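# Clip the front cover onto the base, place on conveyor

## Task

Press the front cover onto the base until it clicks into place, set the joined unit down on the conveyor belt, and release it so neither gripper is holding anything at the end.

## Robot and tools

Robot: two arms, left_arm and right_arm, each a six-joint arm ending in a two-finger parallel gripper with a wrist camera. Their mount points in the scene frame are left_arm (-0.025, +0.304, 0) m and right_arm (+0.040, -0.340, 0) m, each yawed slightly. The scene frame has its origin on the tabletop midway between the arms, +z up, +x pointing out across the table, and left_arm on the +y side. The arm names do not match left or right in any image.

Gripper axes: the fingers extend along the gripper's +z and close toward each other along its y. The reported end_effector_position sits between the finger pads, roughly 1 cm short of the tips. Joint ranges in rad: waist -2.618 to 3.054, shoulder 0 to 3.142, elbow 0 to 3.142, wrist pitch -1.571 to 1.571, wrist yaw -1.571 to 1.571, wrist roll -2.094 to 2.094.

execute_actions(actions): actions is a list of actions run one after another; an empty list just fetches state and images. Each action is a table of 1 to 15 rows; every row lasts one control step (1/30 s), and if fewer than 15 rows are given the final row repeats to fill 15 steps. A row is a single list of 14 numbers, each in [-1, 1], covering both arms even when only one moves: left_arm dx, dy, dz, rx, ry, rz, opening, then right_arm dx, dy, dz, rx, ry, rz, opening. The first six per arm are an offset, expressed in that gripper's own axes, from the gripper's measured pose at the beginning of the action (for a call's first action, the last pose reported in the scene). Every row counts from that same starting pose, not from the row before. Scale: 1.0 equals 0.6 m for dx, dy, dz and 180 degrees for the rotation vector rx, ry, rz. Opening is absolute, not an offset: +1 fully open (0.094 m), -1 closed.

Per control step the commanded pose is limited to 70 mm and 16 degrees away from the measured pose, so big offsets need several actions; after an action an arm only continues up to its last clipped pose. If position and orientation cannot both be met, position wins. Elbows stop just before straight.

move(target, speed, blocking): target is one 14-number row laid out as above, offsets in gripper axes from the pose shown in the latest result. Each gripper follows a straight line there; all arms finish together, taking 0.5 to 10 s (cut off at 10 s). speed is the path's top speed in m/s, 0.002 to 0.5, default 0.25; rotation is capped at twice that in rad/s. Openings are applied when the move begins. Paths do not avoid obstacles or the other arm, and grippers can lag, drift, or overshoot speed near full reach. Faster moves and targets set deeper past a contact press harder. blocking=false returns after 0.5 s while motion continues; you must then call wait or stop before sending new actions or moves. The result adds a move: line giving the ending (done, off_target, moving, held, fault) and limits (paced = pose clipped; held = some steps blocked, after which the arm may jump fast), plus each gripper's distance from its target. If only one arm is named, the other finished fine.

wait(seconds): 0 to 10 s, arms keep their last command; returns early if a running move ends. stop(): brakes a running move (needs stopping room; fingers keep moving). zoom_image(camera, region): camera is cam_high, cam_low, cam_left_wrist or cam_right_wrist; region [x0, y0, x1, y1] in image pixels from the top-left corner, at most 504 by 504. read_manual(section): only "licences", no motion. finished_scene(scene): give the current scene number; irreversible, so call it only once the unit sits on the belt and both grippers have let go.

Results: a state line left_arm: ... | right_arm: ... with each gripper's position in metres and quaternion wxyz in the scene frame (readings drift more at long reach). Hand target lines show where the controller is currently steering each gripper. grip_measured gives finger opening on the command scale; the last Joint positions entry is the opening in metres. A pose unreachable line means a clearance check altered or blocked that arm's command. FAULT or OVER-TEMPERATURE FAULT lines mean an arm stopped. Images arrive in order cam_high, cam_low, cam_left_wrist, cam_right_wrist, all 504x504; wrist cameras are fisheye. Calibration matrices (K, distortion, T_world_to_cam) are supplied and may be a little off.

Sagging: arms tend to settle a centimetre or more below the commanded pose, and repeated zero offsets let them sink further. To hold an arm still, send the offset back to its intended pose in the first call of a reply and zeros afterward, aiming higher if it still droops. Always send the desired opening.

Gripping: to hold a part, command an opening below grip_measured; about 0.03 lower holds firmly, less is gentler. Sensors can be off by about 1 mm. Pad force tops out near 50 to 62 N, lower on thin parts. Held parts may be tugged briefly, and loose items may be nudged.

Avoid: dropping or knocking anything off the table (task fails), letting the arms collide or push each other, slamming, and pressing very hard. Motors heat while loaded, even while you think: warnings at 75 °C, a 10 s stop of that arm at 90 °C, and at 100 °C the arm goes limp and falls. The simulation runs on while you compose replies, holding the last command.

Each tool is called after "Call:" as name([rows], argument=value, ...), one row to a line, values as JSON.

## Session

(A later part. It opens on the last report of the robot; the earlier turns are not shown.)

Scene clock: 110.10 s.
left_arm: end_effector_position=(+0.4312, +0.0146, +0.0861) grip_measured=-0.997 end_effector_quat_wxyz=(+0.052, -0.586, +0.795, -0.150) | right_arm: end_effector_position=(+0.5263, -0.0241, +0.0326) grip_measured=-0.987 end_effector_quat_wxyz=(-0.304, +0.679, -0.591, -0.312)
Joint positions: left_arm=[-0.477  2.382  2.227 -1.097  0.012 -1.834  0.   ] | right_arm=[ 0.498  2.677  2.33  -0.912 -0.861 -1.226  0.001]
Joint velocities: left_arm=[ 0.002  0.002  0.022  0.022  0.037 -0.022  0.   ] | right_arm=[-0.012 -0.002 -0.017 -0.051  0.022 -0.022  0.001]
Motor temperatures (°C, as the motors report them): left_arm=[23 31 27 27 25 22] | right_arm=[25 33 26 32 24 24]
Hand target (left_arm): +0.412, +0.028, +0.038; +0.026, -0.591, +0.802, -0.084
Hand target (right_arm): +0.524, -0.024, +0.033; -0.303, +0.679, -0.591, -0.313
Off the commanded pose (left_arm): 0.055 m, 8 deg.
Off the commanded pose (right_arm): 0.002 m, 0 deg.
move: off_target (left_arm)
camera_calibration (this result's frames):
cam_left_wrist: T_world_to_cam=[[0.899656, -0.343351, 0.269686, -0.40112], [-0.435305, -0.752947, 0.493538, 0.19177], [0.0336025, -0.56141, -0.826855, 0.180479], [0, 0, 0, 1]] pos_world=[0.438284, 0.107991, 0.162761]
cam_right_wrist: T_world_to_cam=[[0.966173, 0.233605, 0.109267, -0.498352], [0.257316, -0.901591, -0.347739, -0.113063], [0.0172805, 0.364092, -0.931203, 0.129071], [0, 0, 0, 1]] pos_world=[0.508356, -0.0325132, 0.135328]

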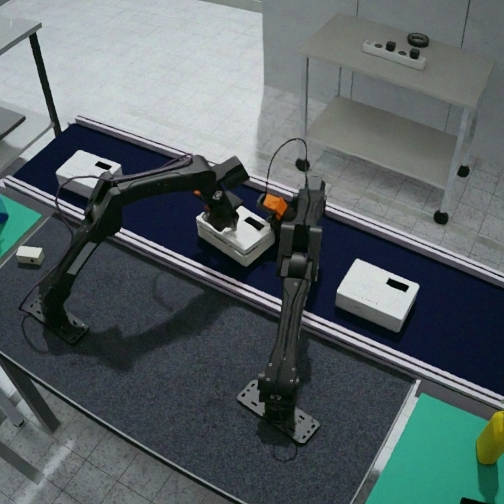

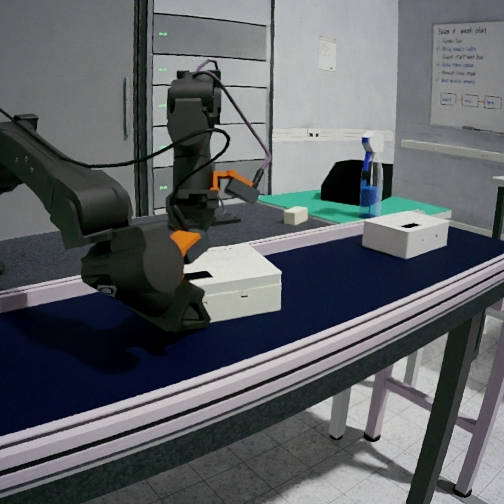

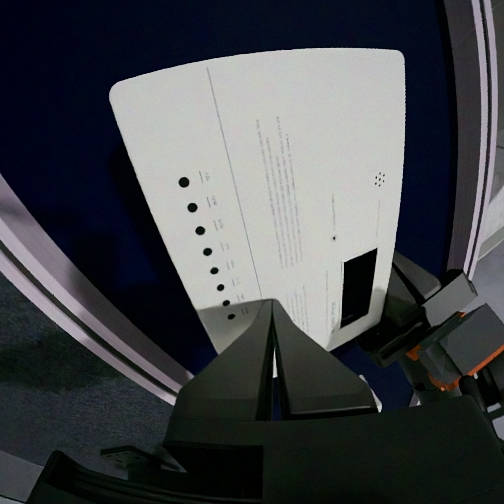

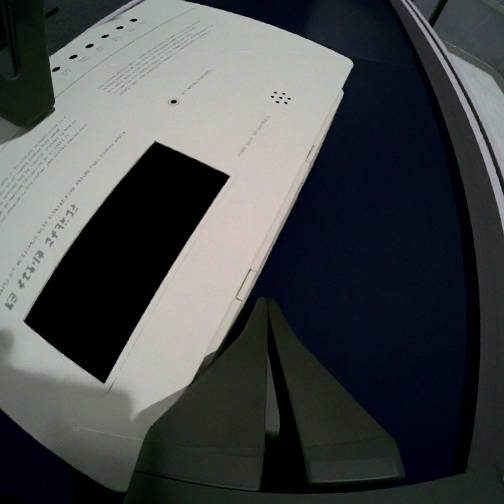

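Call:
move(target=[-0.008,0.029,-0.054,-0.043,-0.012,0,-1,0,-0.035,0,0,0,0,-1], speed=0.06)

Call:
zoom_image(camera="cam_right_wrist", region=[0, 100, 400, 504])

Call:
zoom_image(camera="cam_high", region=[190, 200, 290, 280])

Scene clock: 112.67 s.
left_arm: end_effector_position=(+0.4105, +0.0277, +0.1106) grip_measured=-0.997 end_effector_quat_wxyz=(+0.029, -0.591, +0.801, -0.092) | right_arm: end_effector_position=(+0.5457, -0.0175, +0.0334) grip_measured=-0.987 end_effector_quat_wxyz=(-0.308, +0.680, -0.589, -0.309)
Joint positions: left_arm=[-0.477  2.469  2.516 -1.425  0.012 -1.834  0.   ] | right_arm=[ 0.498  2.866  2.705 -1.088 -0.86  -1.226  0.001]
Joint velocities: left_arm=[-0.002  0.007 -0.012  0.007 -0.022 -0.007 -0.001] | right_arm=[ 0.017  0.017  0.022 -0.051  0.022  0.037 -0.   ]
Motor temperatures (°C, as the motors report them): left_arm=[23 31 27 27 25 22] | right_arm=[25 33 26 31 24 24]
Hand target (left_arm): +0.408, +0.029, +0.111; +0.028, -0.591, +0.801, -0.086
Hand target (right_arm): +0.546, -0.022, +0.033; -0.306, +0.678, -0.591, -0.311
Off the commanded pose (left_arm): 0.003 m, 1 deg.
Off the commanded pose (right_arm): 0.004 m, 1 deg.
move: done
camera_calibration (this result's frames):
cam_left_wrist: T_world_to_cam=[[0.922029, -0.35745, 0.148635, -0.379942], [-0.382947, -0.785944, 0.485431, 0.160835], [-0.0566988, -0.504501, -0.861548, 0.248071], [0, 0, 0, 1]] pos_world=[0.425974, 0.115748, 0.192123]
cam_right_wrist: T_world_to_cam=[[0.96516, 0.232925, 0.119216, -0.518542], [0.260305, -0.901043, -0.346934, -0.113437], [0.0266086, 0.365879, -0.930282, 0.121931], [0, 0, 0, 1]] pos_world=[0.52676, -0.026042, 0.135894]

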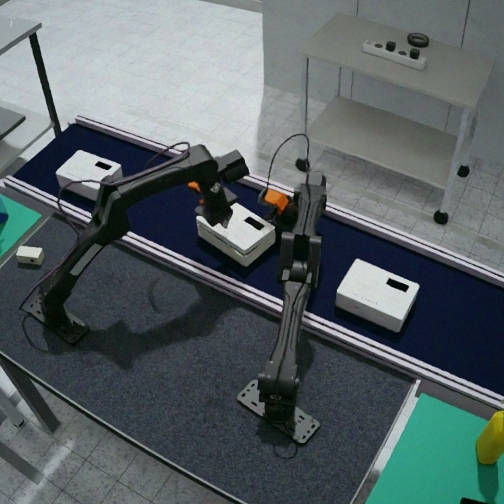

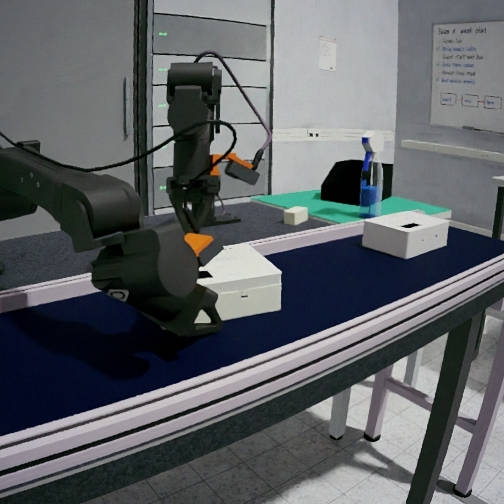

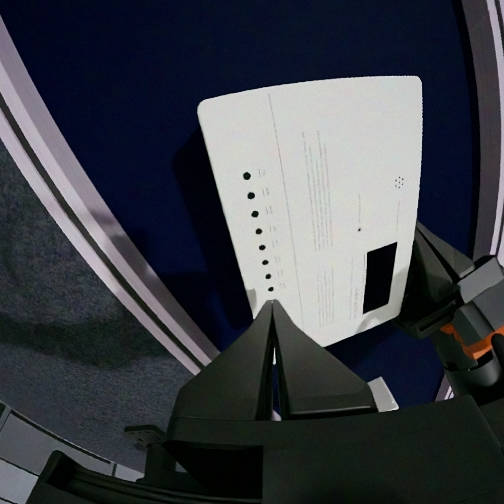

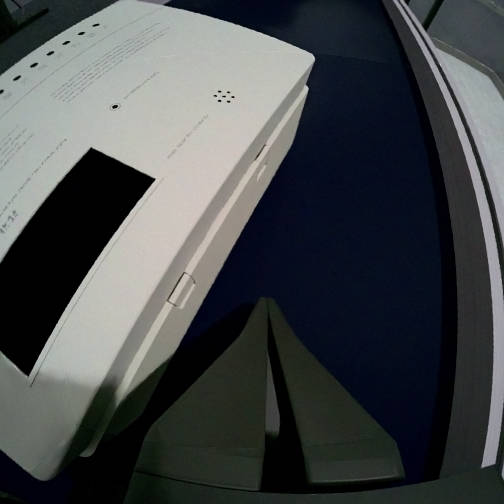

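Region (0, 100, 400, 504) of cam_right_wrist's 504x504 image, scaled by 1.248, with more detail than that image has; it fills the left 499 columns of this view, and the rest is white.

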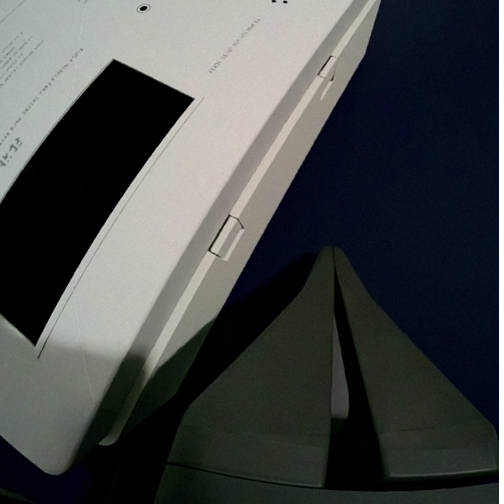

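Region (190, 200, 290, 280) of cam_high's 504x504 image, scaled by 5.040, with more detail than that image has; it fills the top 403 rows of this view, and the rest is white.

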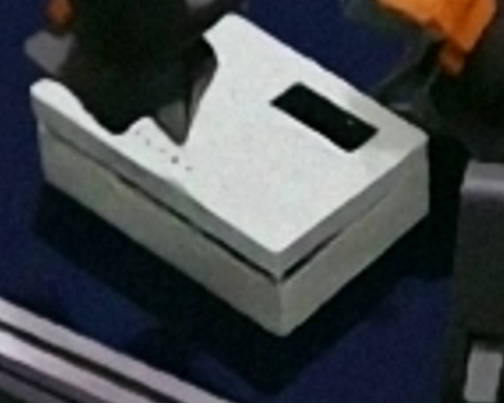

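Call:
move(target=[-0.007,0.022,0.123,0,0,0,-1,0,0.0,0,0,0,0,-1], speed=0.04)

Call:
zoom_image(camera="cam_high", region=[190, 200, 290, 280])

Scene clock: 115.23 s.
left_arm: end_effector_position=(+0.4300, +0.0154, +0.0865) grip_measured=-0.997 end_effector_quat_wxyz=(+0.056, -0.585, +0.794, -0.160) | right_arm: end_effector_position=(+0.5452, -0.0176, +0.0333) grip_measured=-0.987 end_effector_quat_wxyz=(-0.307, +0.680, -0.590, -0.310)
Joint positions: left_arm=[-0.477  2.344  2.157 -1.043  0.012 -1.834  0.   ] | right_arm=[ 0.498  2.867  2.707 -1.092 -0.86  -1.226  0.001]
Joint velocities: left_arm=[-0.007  0.002 -0.002 -0.037  0.037 -0.037 -0.001] | right_arm=[-0.017 -0.002  0.002 -0.007 -0.022 -0.022 -0.001]
Motor temperatures (°C, as the motors report them): left_arm=[23 31 27 26 25 22] | right_arm=[25 33 26 31 24 24]
Hand target (left_arm): +0.410, +0.029, +0.039; +0.029, -0.591, +0.801, -0.092
Hand target (right_arm): +0.546, -0.017, +0.033; -0.308, +0.680, -0.589, -0.309
Off the commanded pose (left_arm): 0.056 m, 8 deg.
Off the commanded pose (right_arm): 0.001 m, 0 deg.
move: off_target (left_arm)
camera_calibration (this result's frames):
cam_left_wrist: T_world_to_cam=[[0.894786, -0.340282, 0.289077, -0.399416], [-0.443912, -0.747523, 0.494117, 0.195225], [0.0479527, -0.570453, -0.819929, 0.174614], [0, 0, 0, 1]] pos_world=[0.435682, 0.109631, 0.162169]
cam_right_wrist: T_world_to_cam=[[0.965499, 0.233045, 0.116201, -0.518111], [0.259306, -0.901395, -0.346767, -0.112961], [0.0239306, 0.364935, -0.930726, 0.123386], [0, 0, 0, 1]] pos_world=[0.526574, -0.0261073, 0.135872]

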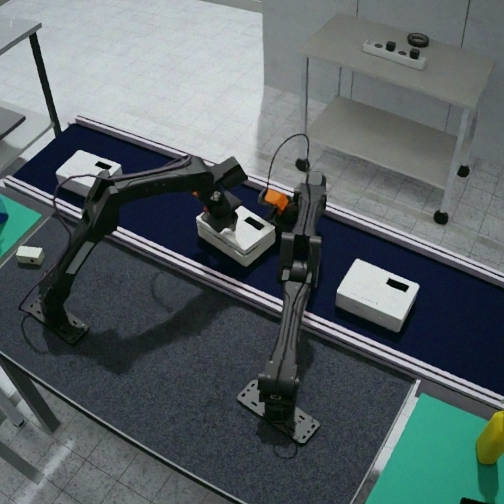

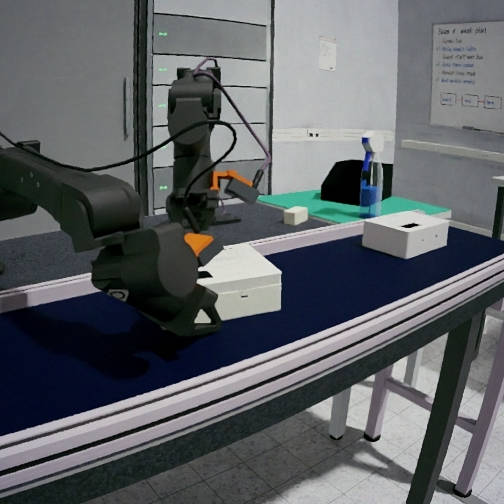

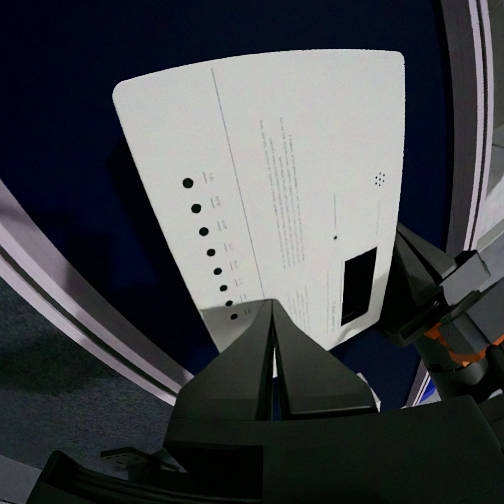

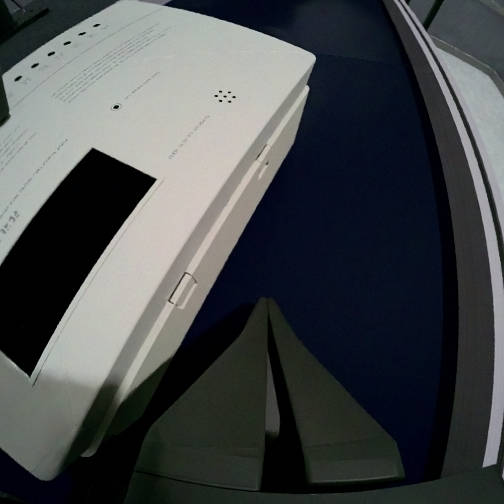

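Region (190, 200, 290, 280) of cam_high's 504x504 image, scaled by 5.040, with more detail than that image has; it fills the top 403 rows of this view, and the rest is white.

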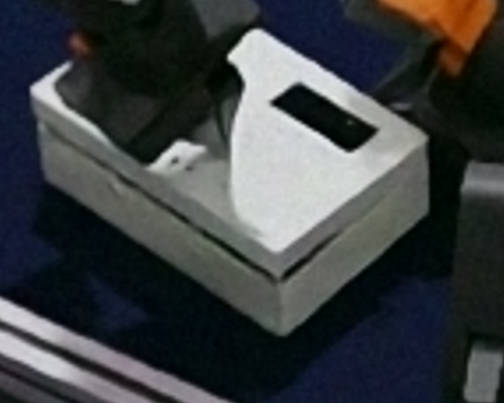

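Call:
move(target=[-0.008,0.035,-0.075,-0.03,-0.008,0,-1,-0.106,-0.006,-0.0945,0.083,0.0055,0.0656,-1], speed=0.1)

Scene clock: 120.30 s.
left_arm: end_effector_position=(+0.4020, +0.0330, +0.1072) grip_measured=-0.997 end_effector_quat_wxyz=(+0.036, -0.590, +0.800, -0.108) | right_arm: end_effector_position=(+0.5519, -0.0292, +0.1099) grip_measured=-0.987 end_effector_quat_wxyz=(-0.348, +0.571, -0.700, -0.252)
Joint positions: left_arm=[-0.477  2.326  2.238 -1.256  0.012 -1.834  0.   ] | right_arm=[ 0.513  2.408  2.107 -0.653 -0.686 -0.787  0.001]
Joint velocities: left_arm=[ 0.007  0.007 -0.007 -0.081  0.007 -0.051 -0.001] | right_arm=[ 0.002  0.002 -0.007  0.037 -0.037  0.051  0.   ]
Motor temperatures (°C, as the motors report them): left_arm=[23 31 27 26 25 22] | right_arm=[25 34 26 31 24 24]
Hand target (left_arm): +0.400, +0.033, +0.122; +0.038, -0.589, +0.799, -0.115
Hand target (right_arm): +0.547, -0.023, +0.119; +0.353, -0.572, +0.695, +0.254
Off the commanded pose (left_arm): 0.015 m, 1 deg.
Off the commanded pose (right_arm): 0.013 m, 1 deg.
move: off_target (left_arm, right_arm)
camera_calibration (this result's frames):
cam_left_wrist: T_world_to_cam=[[0.917287, -0.354462, 0.181497, -0.371397], [-0.396934, -0.77713, 0.488378, 0.168442], [-0.0320649, -0.520025, -0.853549, 0.237143], [0, 0, 0, 1]] pos_world=[0.415142, 0.122575, 0.187558]
cam_right_wrist: T_world_to_cam=[[0.989, -0.102011, 0.107115, -0.55256], [-0.0608151, -0.940534, -0.334211, 0.0756054], [0.134838, 0.32402, -0.936392, 0.137012], [0, 0, 0, 1]] pos_world=[0.532606, -0.0296526, 0.212753]

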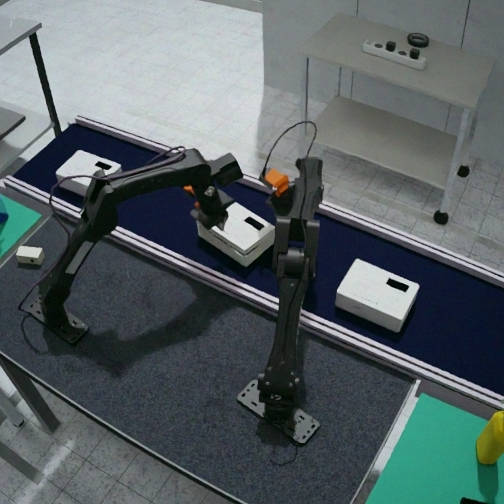

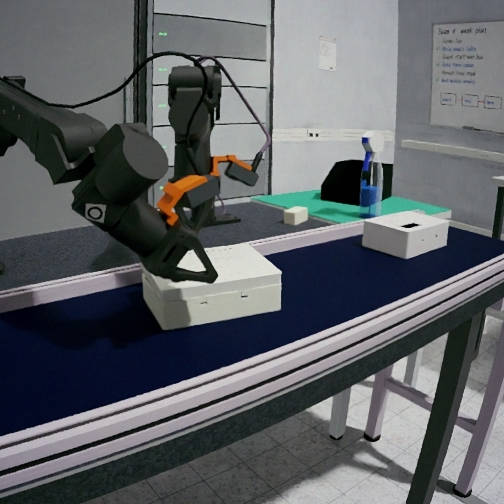

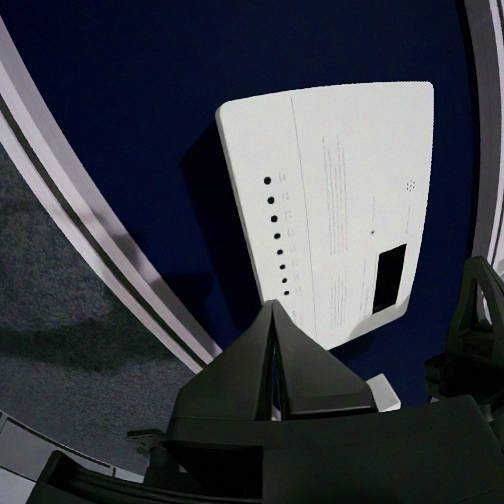

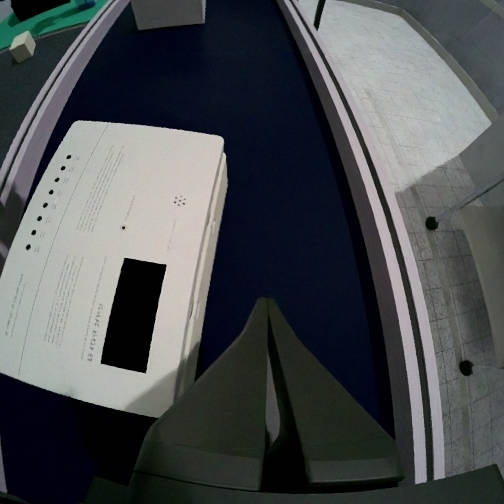

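Call:
move(target=[-0.03,0.08,-0.06,0.05,0.013,0,-1,-0.009,0.09,-0.008,0,0.083,0,-0.15], speed=0.1)

Scene clock: 122.40 s.
left_arm: end_effector_position=(+0.3540, +0.0631, +0.1278) grip_measured=-0.997 end_effector_quat_wxyz=(+0.062, -0.582, +0.792, -0.175) | right_arm: end_effector_position=(+0.5004, -0.0212, +0.0963) grip_measured=-0.152 end_effector_quat_wxyz=(-0.242, +0.597, -0.744, -0.180)
Joint positions: left_arm=[-0.477  1.906  1.632 -0.924  0.013 -1.833  0.   ] | right_arm=[ 0.625  2.349  2.107 -0.894 -0.447 -0.786  0.04 ]
Joint velocities: left_arm=[-0.002 -0.012 -0.002  0.007  0.007 -0.007 -0.   ] | right_arm=[-0.007  0.002  0.002 -0.066  0.037  0.007 -0.   ]
Motor temperatures (°C, as the motors report them): left_arm=[23 32 27 26 25 22] | right_arm=[25 34 26 31 24 24]
Hand target (left_arm): +0.356, +0.068, +0.133; +0.065, -0.582, +0.790, -0.182
Hand target (right_arm): +0.499, -0.018, +0.116; +0.254, -0.599, +0.738, +0.177
Off the commanded pose (left_arm): 0.006 m, 1 deg.
Off the commanded pose (right_arm): 0.019 m, 2 deg.
move: off_target (right_arm)
camera_calibration (this result's frames):
cam_left_wrist: T_world_to_cam=[[0.885788, -0.336417, 0.319691, -0.328185], [-0.458856, -0.738027, 0.49474, 0.181329], [0.0695016, -0.584927, -0.808103, 0.23117], [0, 0, 0, 1]] pos_world=[0.35784, 0.158637, 0.202016]
cam_right_wrist: T_world_to_cam=[[0.994615, -0.0914164, 0.0488188, -0.496263], [-0.0877426, -0.993484, -0.0727313, 0.0626516], [0.0551495, 0.0680562, -0.996156, 0.168776], [0, 0, 0, 1]] pos_world=[0.48978, 0.00539053, 0.196911]

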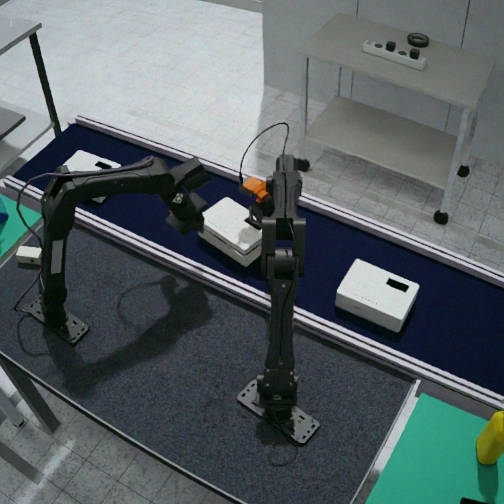

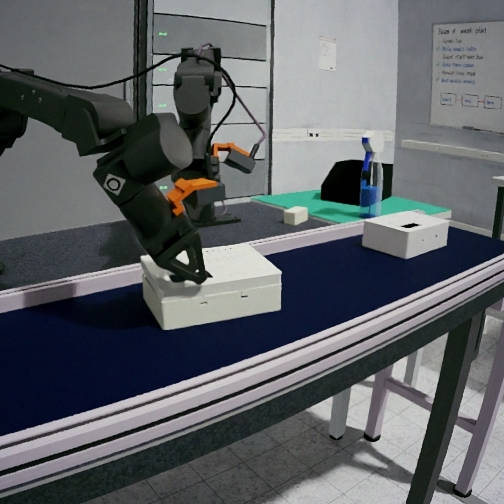

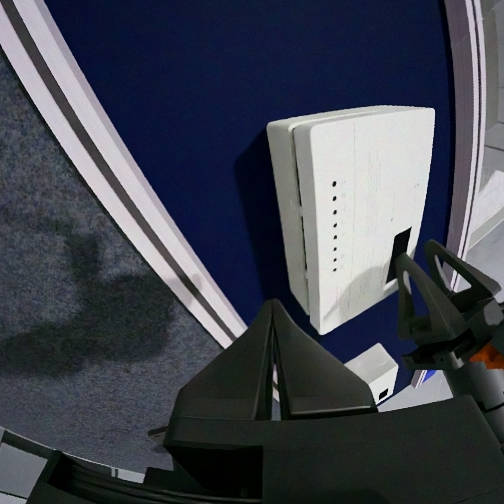

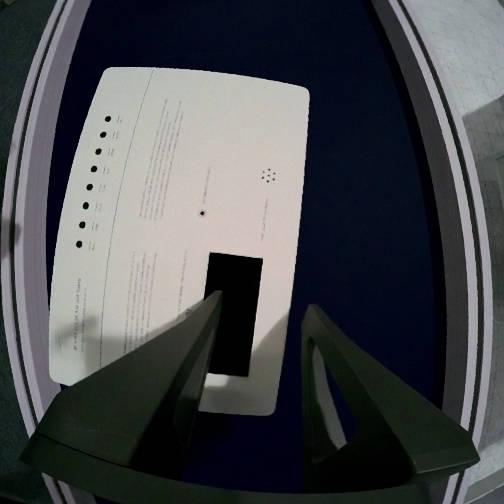

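Call:
move(target=[0,0,0,0,0,0,-1,0,-0.004,0.025,0,0,0,-0.32], speed=0.03)

Call:
zoom_image(camera="cam_low", region=[130, 220, 290, 340])

Scene clock: 123.47 s.
left_arm: end_effector_position=(+0.3545, +0.0628, +0.1281) grip_measured=-0.997 end_effector_quat_wxyz=(+0.062, -0.582, +0.792, -0.176) | right_arm: end_effector_position=(+0.5051, -0.0190, +0.0954) grip_measured=-0.318 end_effector_quat_wxyz=(-0.250, +0.596, -0.742, -0.178)
Joint positions: left_arm=[-0.477  1.906  1.632 -0.922  0.013 -1.833  0.   ] | right_arm=[ 0.625  2.356  2.107 -0.869 -0.446 -0.783  0.032]
Joint velocities: left_arm=[ 0.002  0.007 -0.017 -0.007  0.007 -0.022 -0.001] | right_arm=[ 0.017  0.007 -0.007  0.037 -0.066 -0.051 -0.   ]
Motor temperatures (°C, as the motors report them): left_arm=[23 32 27 26 25 22] | right_arm=[25 34 26 31 24 24]
Hand target (left_arm): +0.354, +0.063, +0.128; +0.062, -0.582, +0.792, -0.175
Hand target (right_arm): +0.504, -0.013, +0.084; +0.242, -0.597, +0.744, +0.180
Off the commanded pose (left_arm): 0.001 m, 0 deg.
Off the commanded pose (right_arm): 0.013 m, 1 deg.
move: off_target (right_arm)
camera_calibration (this result's frames):
cam_left_wrist: T_world_to_cam=[[0.885167, -0.336026, 0.321816, -0.32882], [-0.459814, -0.737423, 0.494751, 0.181524], [0.0710656, -0.585913, -0.807252, 0.23054], [0, 0, 0, 1]] pos_world=[0.358144, 0.158445, 0.202114]
cam_right_wrist: T_world_to_cam=[[0.993464, -0.0945218, 0.0639845, -0.501613], [-0.0891513, -0.992625, -0.0821459, 0.0667656], [0.0712771, 0.0759047, -0.994564, 0.15936], [0, 0, 0, 1]] pos_world=[0.492928, 0.00676363, 0.196074]

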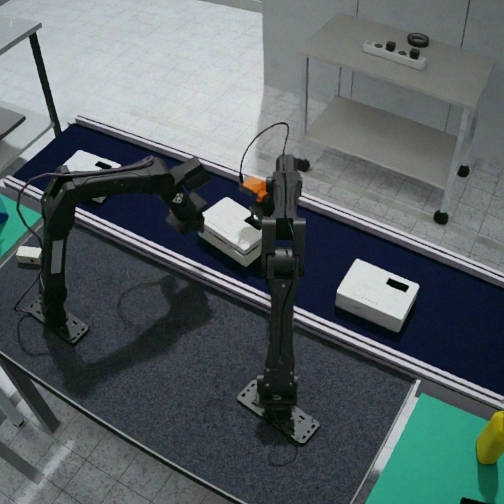

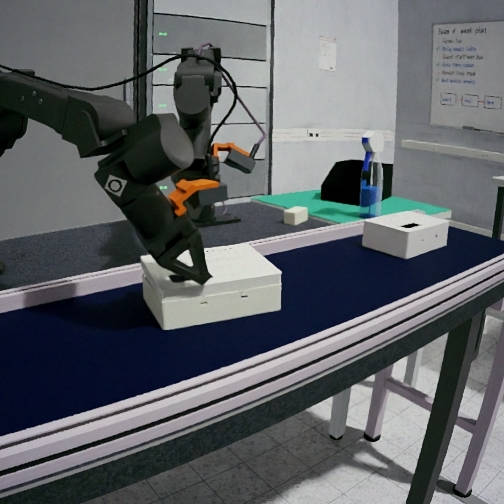

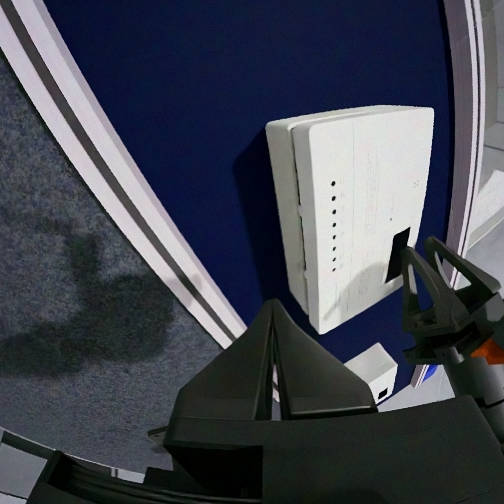

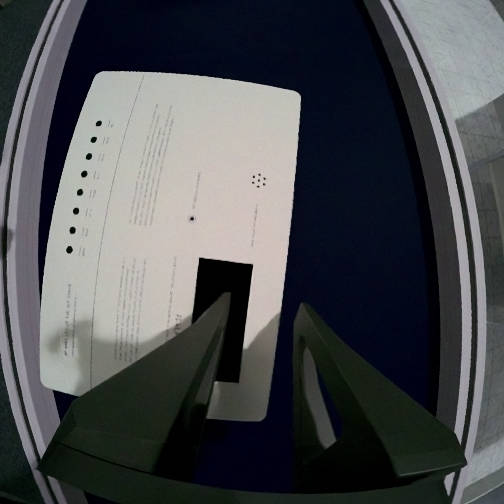

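Region (130, 220, 290, 340) of cam_low's 504x504 image, scaled by 3.150, with more detail than that image has; it fills the top 378 rows of this view, and the rest is white.

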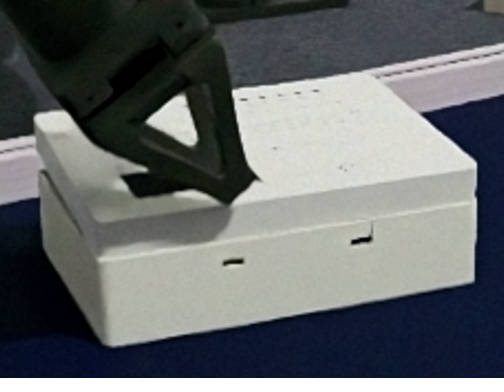

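Call:
move(target=[0,0,0,0,0,0,-1,0.024,0.001,0.034,0,0,0,-0.32], speed=0.03)

Call:
zoom_image(camera="cam_low", region=[130, 220, 290, 340])

Scene clock: 124.67 s.
left_arm: end_effector_position=(+0.3545, +0.0628, +0.1281) grip_measured=-0.997 end_effector_quat_wxyz=(+0.062, -0.582, +0.792, -0.176) | right_arm: end_effector_position=(+0.5146, -0.0109, +0.0948) grip_measured=-0.318 end_effector_quat_wxyz=(-0.283, +0.598, -0.728, -0.180)
Joint positions: left_arm=[-0.477  1.906  1.632 -0.922  0.013 -1.833  0.   ] | right_arm=[ 0.625  2.351  2.062 -0.76  -0.464 -0.783  0.032]
Joint velocities: left_arm=[-0.002 -0.002  0.012  0.007  0.007  0.051 -0.   ] | right_arm=[ 0.007  0.002 -0.012  0.022  0.066 -0.007 -0.   ]
Motor temperatures (°C, as the motors report them): left_arm=[23 31 27 26 25 22] | right_arm=[25 34 26 31 24 24]
Hand target (left_arm): +0.354, +0.063, +0.128; +0.062, -0.582, +0.792, -0.176
Hand target (right_arm): +0.505, -0.019, +0.071; +0.250, -0.596, +0.742, +0.178
Off the commanded pose (left_arm): 0.000 m, 0 deg.
Off the commanded pose (right_arm): 0.027 m, 4 deg.
move: off_target (right_arm)
camera_calibration (this result's frames):
cam_left_wrist: T_world_to_cam=[[0.885167, -0.336026, 0.321816, -0.32882], [-0.459814, -0.737423, 0.494751, 0.181524], [0.0710656, -0.585913, -0.807252, 0.23054], [0, 0, 0, 1]] pos_world=[0.358144, 0.158445, 0.202114]
cam_right_wrist: T_world_to_cam=[[0.989458, -0.0903375, 0.113194, -0.512863], [-0.0751971, -0.988454, -0.131545, 0.0731481], [0.123771, 0.121646, -0.984826, 0.130047], [0, 0, 0, 1]] pos_world=[0.49686, 0.010153, 0.19575]

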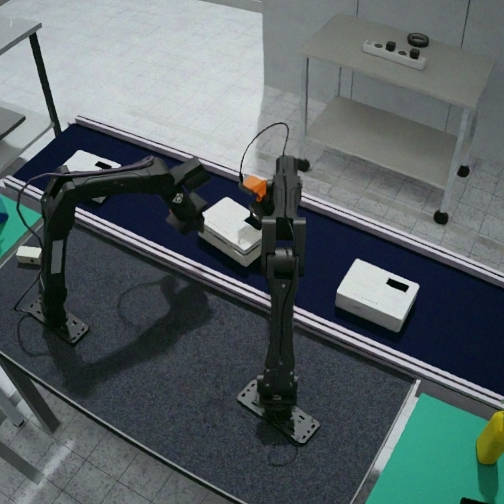

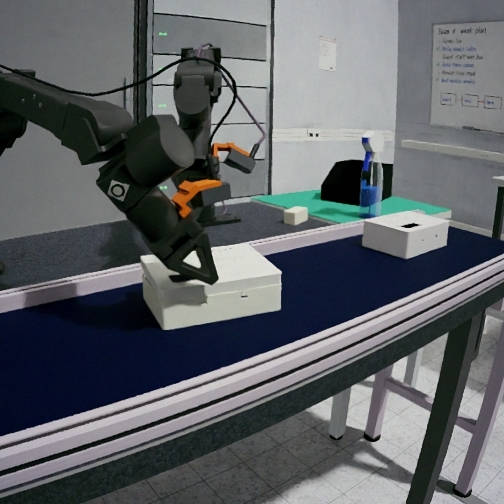

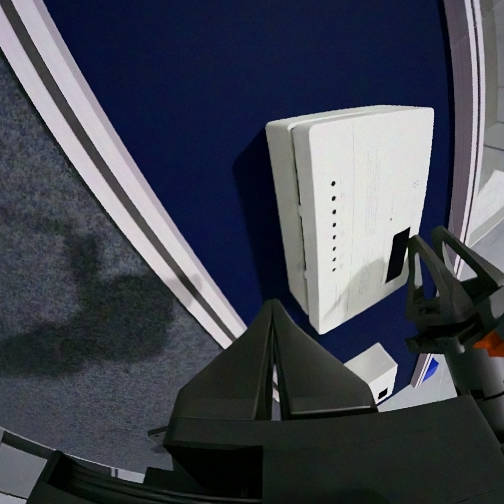

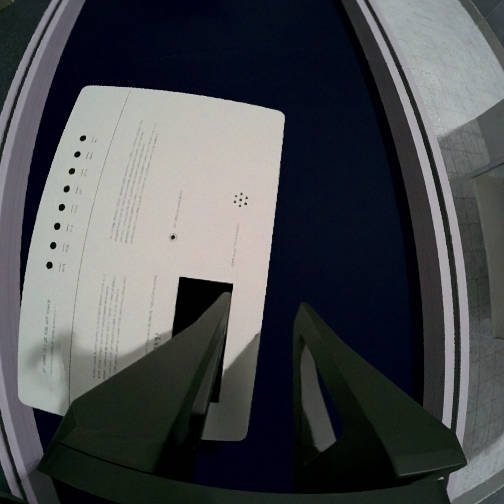

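Region (130, 220, 290, 340) of cam_low's 504x504 image, scaled by 3.150, with more detail than that image has; it fills the top 378 rows of this view, and the rest is white.

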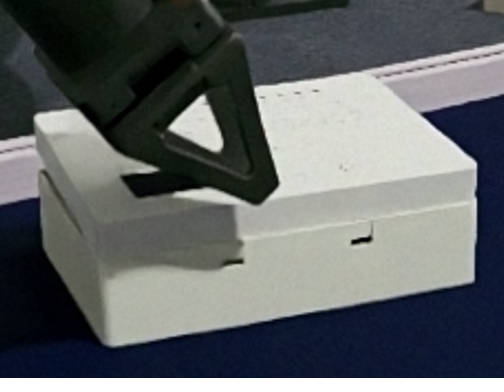

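Call:
move(target=[0,0,0,0,0,0,-1,-0.011,-0.062,-0.011,-0.0823,-0.0767,-0.0704,-1], speed=0.15)

Scene clock: 128.37 s.
left_arm: end_effector_position=(+0.3545, +0.0628, +0.1281) grip_measured=-0.997 end_effector_quat_wxyz=(+0.062, -0.582, +0.792, -0.176) | right_arm: end_effector_position=(+0.5501, -0.0167, +0.0997) grip_measured=-0.986 end_effector_quat_wxyz=(-0.328, +0.670, -0.601, -0.286)
Joint positions: left_arm=[-0.477  1.906  1.632 -0.922  0.013 -1.833  0.   ] | right_arm=[ 0.504  2.808  2.848 -1.192 -0.824 -1.148  0.001]
Joint velocities: left_arm=[-0.007 -0.007  0.012 -0.037  0.007 -0.022  0.   ] | right_arm=[ 0.002  0.007 -0.002 -0.066  0.022  0.007 -0.001]
Motor temperatures (°C, as the motors report them): left_arm=[23 31 27 26 25 22] | right_arm=[25 34 26 31 24 24]
Hand target (left_arm): +0.354, +0.063, +0.128; +0.062, -0.582, +0.792, -0.176
Hand target (right_arm): +0.549, -0.019, +0.105; -0.333, +0.668, -0.596, -0.298
Off the commanded pose (left_arm): 0.000 m, 0 deg.
Off the commanded pose (right_arm): 0.007 m, 4 deg.
elbow stopped short (right arm): the move would have taken joint 3 (elbow) straighter than the controller allows; a more bent joint 3 avoids this.
move: off_target (right_arm)
camera_calibration (this result's frames):
cam_left_wrist: T_world_to_cam=[[0.885167, -0.336026, 0.321816, -0.32882], [-0.459814, -0.737423, 0.494751, 0.181524], [0.0710656, -0.585913, -0.807252, 0.23054], [0, 0, 0, 1]] pos_world=[0.358144, 0.158445, 0.202114]
cam_right_wrist: T_world_to_cam=[[0.970777, 0.179513, 0.159273, -0.538876], [0.224266, -0.91484, -0.335816, -0.0723551], [0.0854258, 0.361722, -0.928364, 0.150615], [0, 0, 0, 1]] pos_world=[0.526489, -0.0239388, 0.201356]

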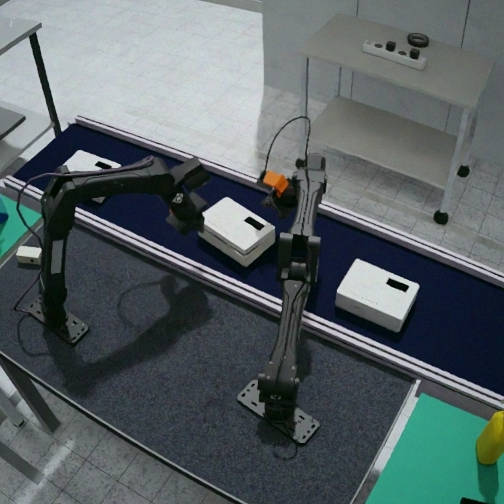

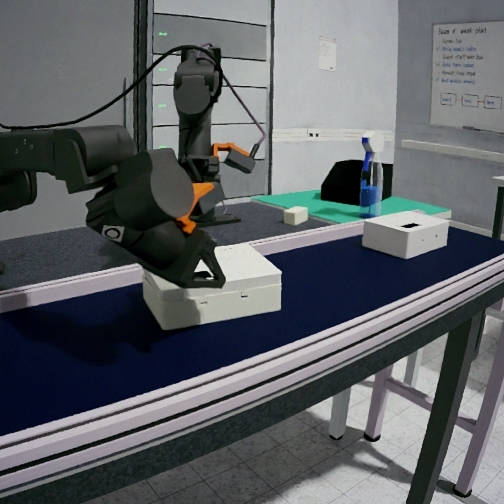

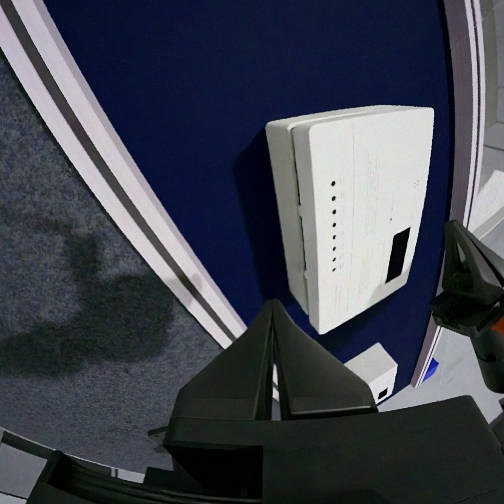

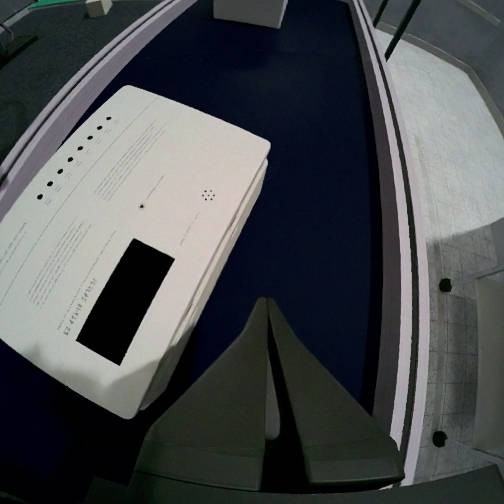

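Call:
move(target=[0,0,0,0,0,0,-1,0.084,0.024,0.051,-0.03,-0.004,-0.024,-1], speed=0.1)

Scene clock: 129.63 s.
left_arm: end_effector_position=(+0.3545, +0.0628, +0.1281) grip_measured=-0.997 end_effector_quat_wxyz=(+0.062, -0.582, +0.792, -0.176) | right_arm: end_effector_position=(+0.5428, -0.0175, +0.0404) grip_measured=-0.986 end_effector_quat_wxyz=(-0.312, +0.713, -0.558, -0.288)
Joint positions: left_arm=[-0.477  1.906  1.632 -0.922  0.013 -1.833  0.   ] | right_arm=[ 0.504  2.915  2.848 -1.199 -0.837 -1.331  0.001]
Joint velocities: left_arm=[-0.007  0.002  0.017 -0.022  0.007 -0.037 -0.001] | right_arm=[-0.007  0.012 -0.017 -0.11  -0.037 -0.051 -0.   ]
Motor temperatures (°C, as the motors report them): left_arm=[23 31 27 26 25 22] | right_arm=[25 34 26 31 24 24]
Hand target (left_arm): +0.354, +0.063, +0.128; +0.062, -0.582, +0.792, -0.176
Hand target (right_arm): +0.541, -0.024, +0.040; -0.311, +0.705, -0.559, -0.305
Off the commanded pose (left_arm): 0.000 m, 0 deg.
Off the commanded pose (right_arm): 0.007 m, 2 deg.
move: done
camera_calibration (this result's frames):
cam_left_wrist: T_world_to_cam=[[0.885167, -0.336026, 0.321816, -0.32882], [-0.459814, -0.737423, 0.494751, 0.181524], [0.0710656, -0.585913, -0.807252, 0.23054], [0, 0, 0, 1]] pos_world=[0.358144, 0.158445, 0.202114]
cam_right_wrist: T_world_to_cam=[[0.936793, 0.298124, 0.183141, -0.502645], [0.342623, -0.887724, -0.307497, -0.156347], [0.0709064, 0.35081, -0.933758, 0.104403], [0, 0, 0, 1]] pos_world=[0.51704, -0.0255681, 0.141466]

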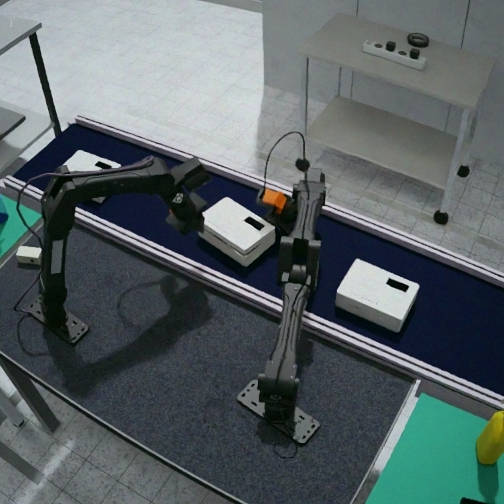

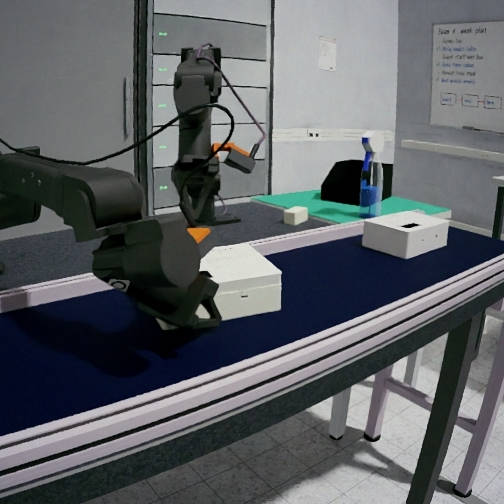

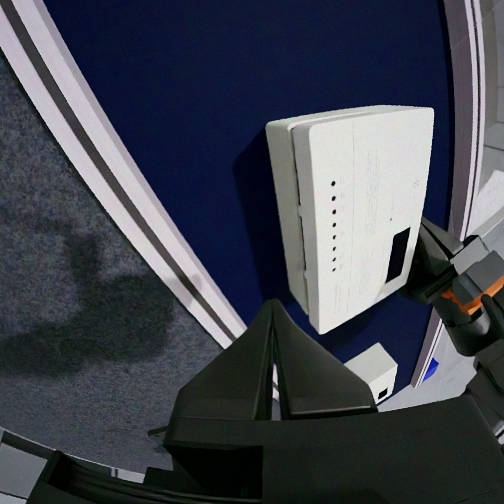

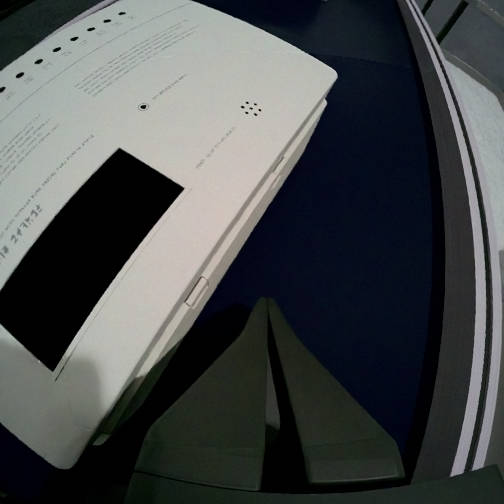

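Call:
move(target=[0,0,0,0,0,0,-1,-0.0275,0.097,0.001,-0.042,-0.007,-0.036,-1], speed=0.05)

Scene clock: 132.00 s.
left_arm: end_effector_position=(+0.3545, +0.0628, +0.1281) grip_measured=-0.997 end_effector_quat_wxyz=(+0.062, -0.582, +0.792, -0.176) | right_arm: end_effector_position=(+0.4919, -0.0272, +0.0336) grip_measured=-0.986 end_effector_quat_wxyz=(-0.277, +0.756, -0.508, -0.305)
Joint positions: left_arm=[-0.477  1.906  1.632 -0.922  0.013 -1.833  0.   ] | right_arm=[ 0.519  2.681  2.381 -1.137 -0.841 -1.538  0.001]
Joint velocities: left_arm=[ 0.002 -0.002  0.002  0.037 -0.007 -0.007 -0.   ] | right_arm=[-0.002 -0.017 -0.017  0.066 -0.007 -0.022  0.001]
Motor temperatures (°C, as the motors report them): left_arm=[23 31 27 26 25 22] | right_arm=[25 34 26 31 24 24]
Hand target (left_arm): +0.354, +0.063, +0.128; +0.062, -0.582, +0.792, -0.176
Hand target (right_arm): +0.483, -0.017, +0.046; -0.286, +0.759, -0.492, -0.315
Off the commanded pose (left_arm): 0.000 m, 0 deg.
Off the commanded pose (right_arm): 0.018 m, 2 deg.
move: off_target (right_arm)
camera_calibration (this result's frames):
cam_left_wrist: T_world_to_cam=[[0.885167, -0.336026, 0.321816, -0.32882], [-0.459814, -0.737423, 0.494751, 0.181524], [0.0710656, -0.585913, -0.807252, 0.23054], [0, 0, 0, 1]] pos_world=[0.358144, 0.158445, 0.202114]
cam_right_wrist: T_world_to_cam=[[0.882322, 0.440368, 0.166085, -0.419583], [0.470445, -0.835521, -0.283878, -0.211788], [0.0137564, 0.328605, -0.944367, 0.132928], [0, 0, 0, 1]] pos_world=[0.468013, -0.0358631, 0.135097]

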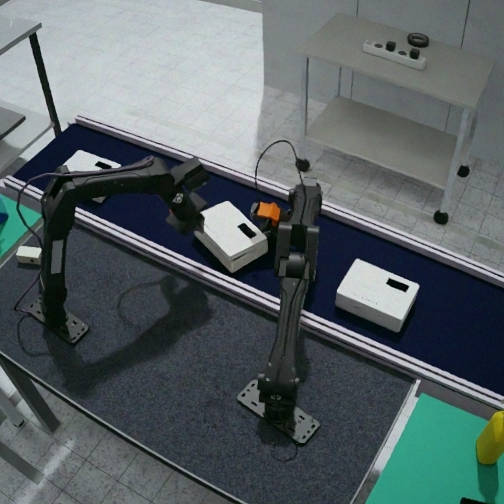

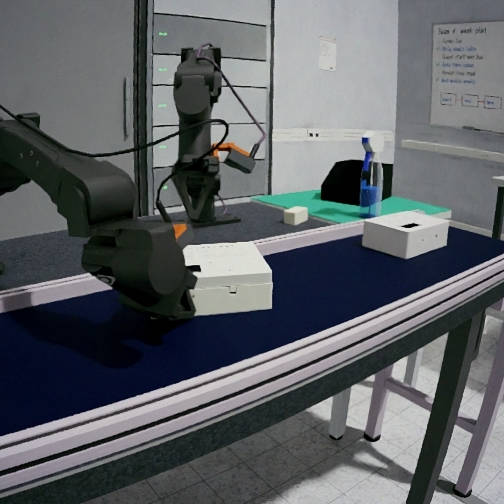

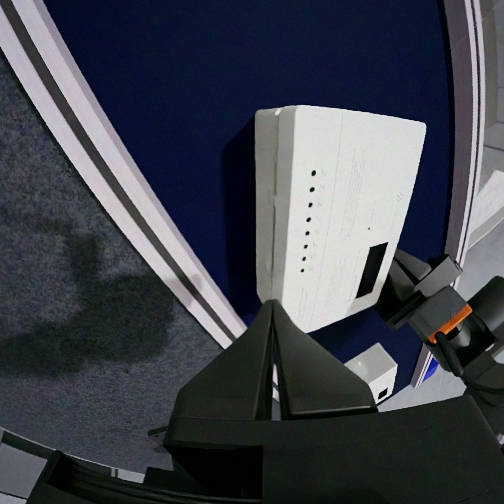

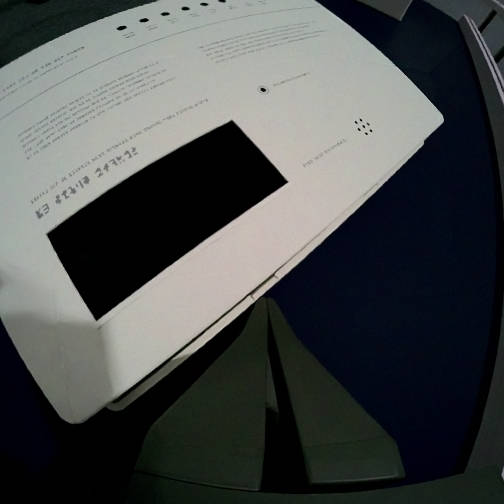

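Call:
move(target=[-0.004,0.032,0.055,0,0,0.533,0.9,0,0,0,0,0,0,-1], speed=0.4)

Scene clock: 135.67 s.
left_arm: end_effector_position=(+0.3479, +0.0669, +0.0890) grip_measured=+0.897 end_effector_quat_wxyz=(+0.164, +0.190, +0.965, -0.070) | right_arm: end_effector_position=(+0.4925, -0.0281, +0.0324) grip_measured=-0.986 end_effector_quat_wxyz=(-0.275, +0.758, -0.509, -0.301)
Joint positions: left_arm=[-0.477  1.906  1.482 -0.787  0.013 -0.176  0.089] | right_arm=[ 0.519  2.68   2.38  -1.137 -0.832 -1.54   0.001]
Joint velocities: left_arm=[-0.017 -0.002 -0.007  0.022 -0.081 -0.037 -0.   ] | right_arm=[-0.022  0.017 -0.002 -0.007 -0.007 -0.081 -0.   ]
Motor temperatures (°C, as the motors report them): left_arm=[23 31 27 26 25 22] | right_arm=[25 35 26 31 24 24]
Hand target (left_arm): +0.348, +0.064, +0.090; +0.172, +0.198, +0.962, -0.072
Hand target (right_arm): +0.492, -0.027, +0.034; -0.277, +0.756, -0.508, -0.305
Off the commanded pose (left_arm): 0.004 m, 1 deg.
Off the commanded pose (right_arm): 0.002 m, 1 deg.
move: done
camera_calibration (this result's frames):
cam_left_wrist: T_world_to_cam=[[-0.441291, -0.897273, 0.0127828, 0.217503], [-0.891471, 0.439978, 0.108156, 0.306657], [-0.102669, 0.0363327, -0.994052, 0.237338], [0, 0, 0, 1]] pos_world=[0.393725, 0.0516136, 0.199979]
cam_right_wrist: T_world_to_cam=[[0.881479, 0.441745, 0.166901, -0.419025], [0.471864, -0.837739, -0.274842, -0.214244], [0.0184089, 0.321022, -0.946893, 0.129683], [0, 0, 0, 1]] pos_world=[0.468069, -0.0360097, 0.133848]

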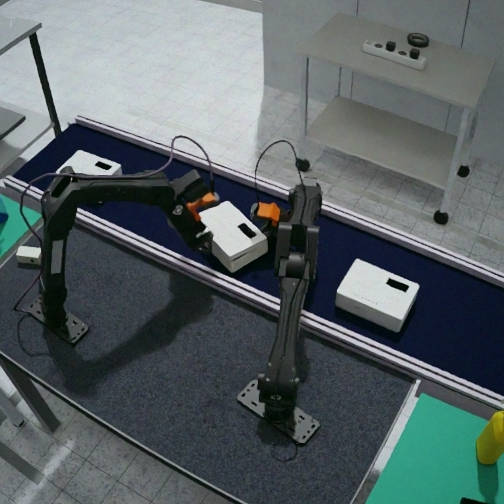

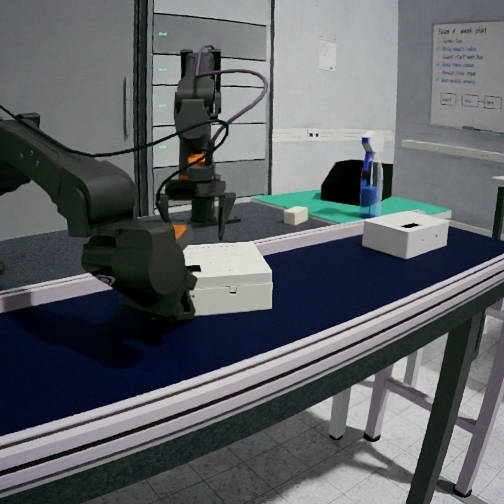

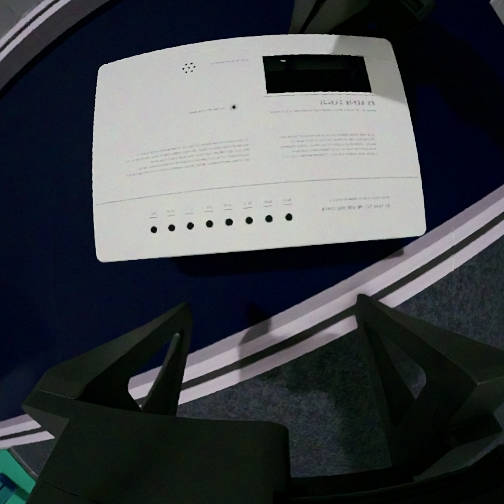

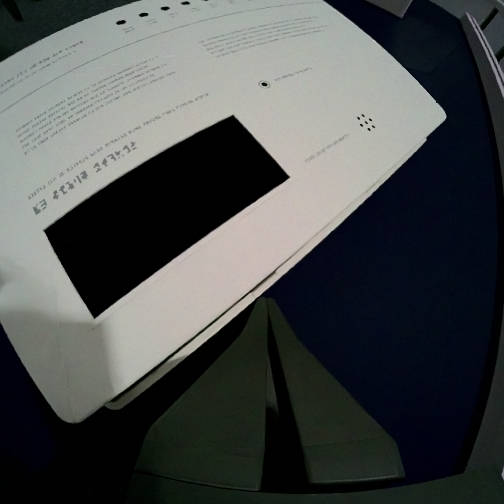

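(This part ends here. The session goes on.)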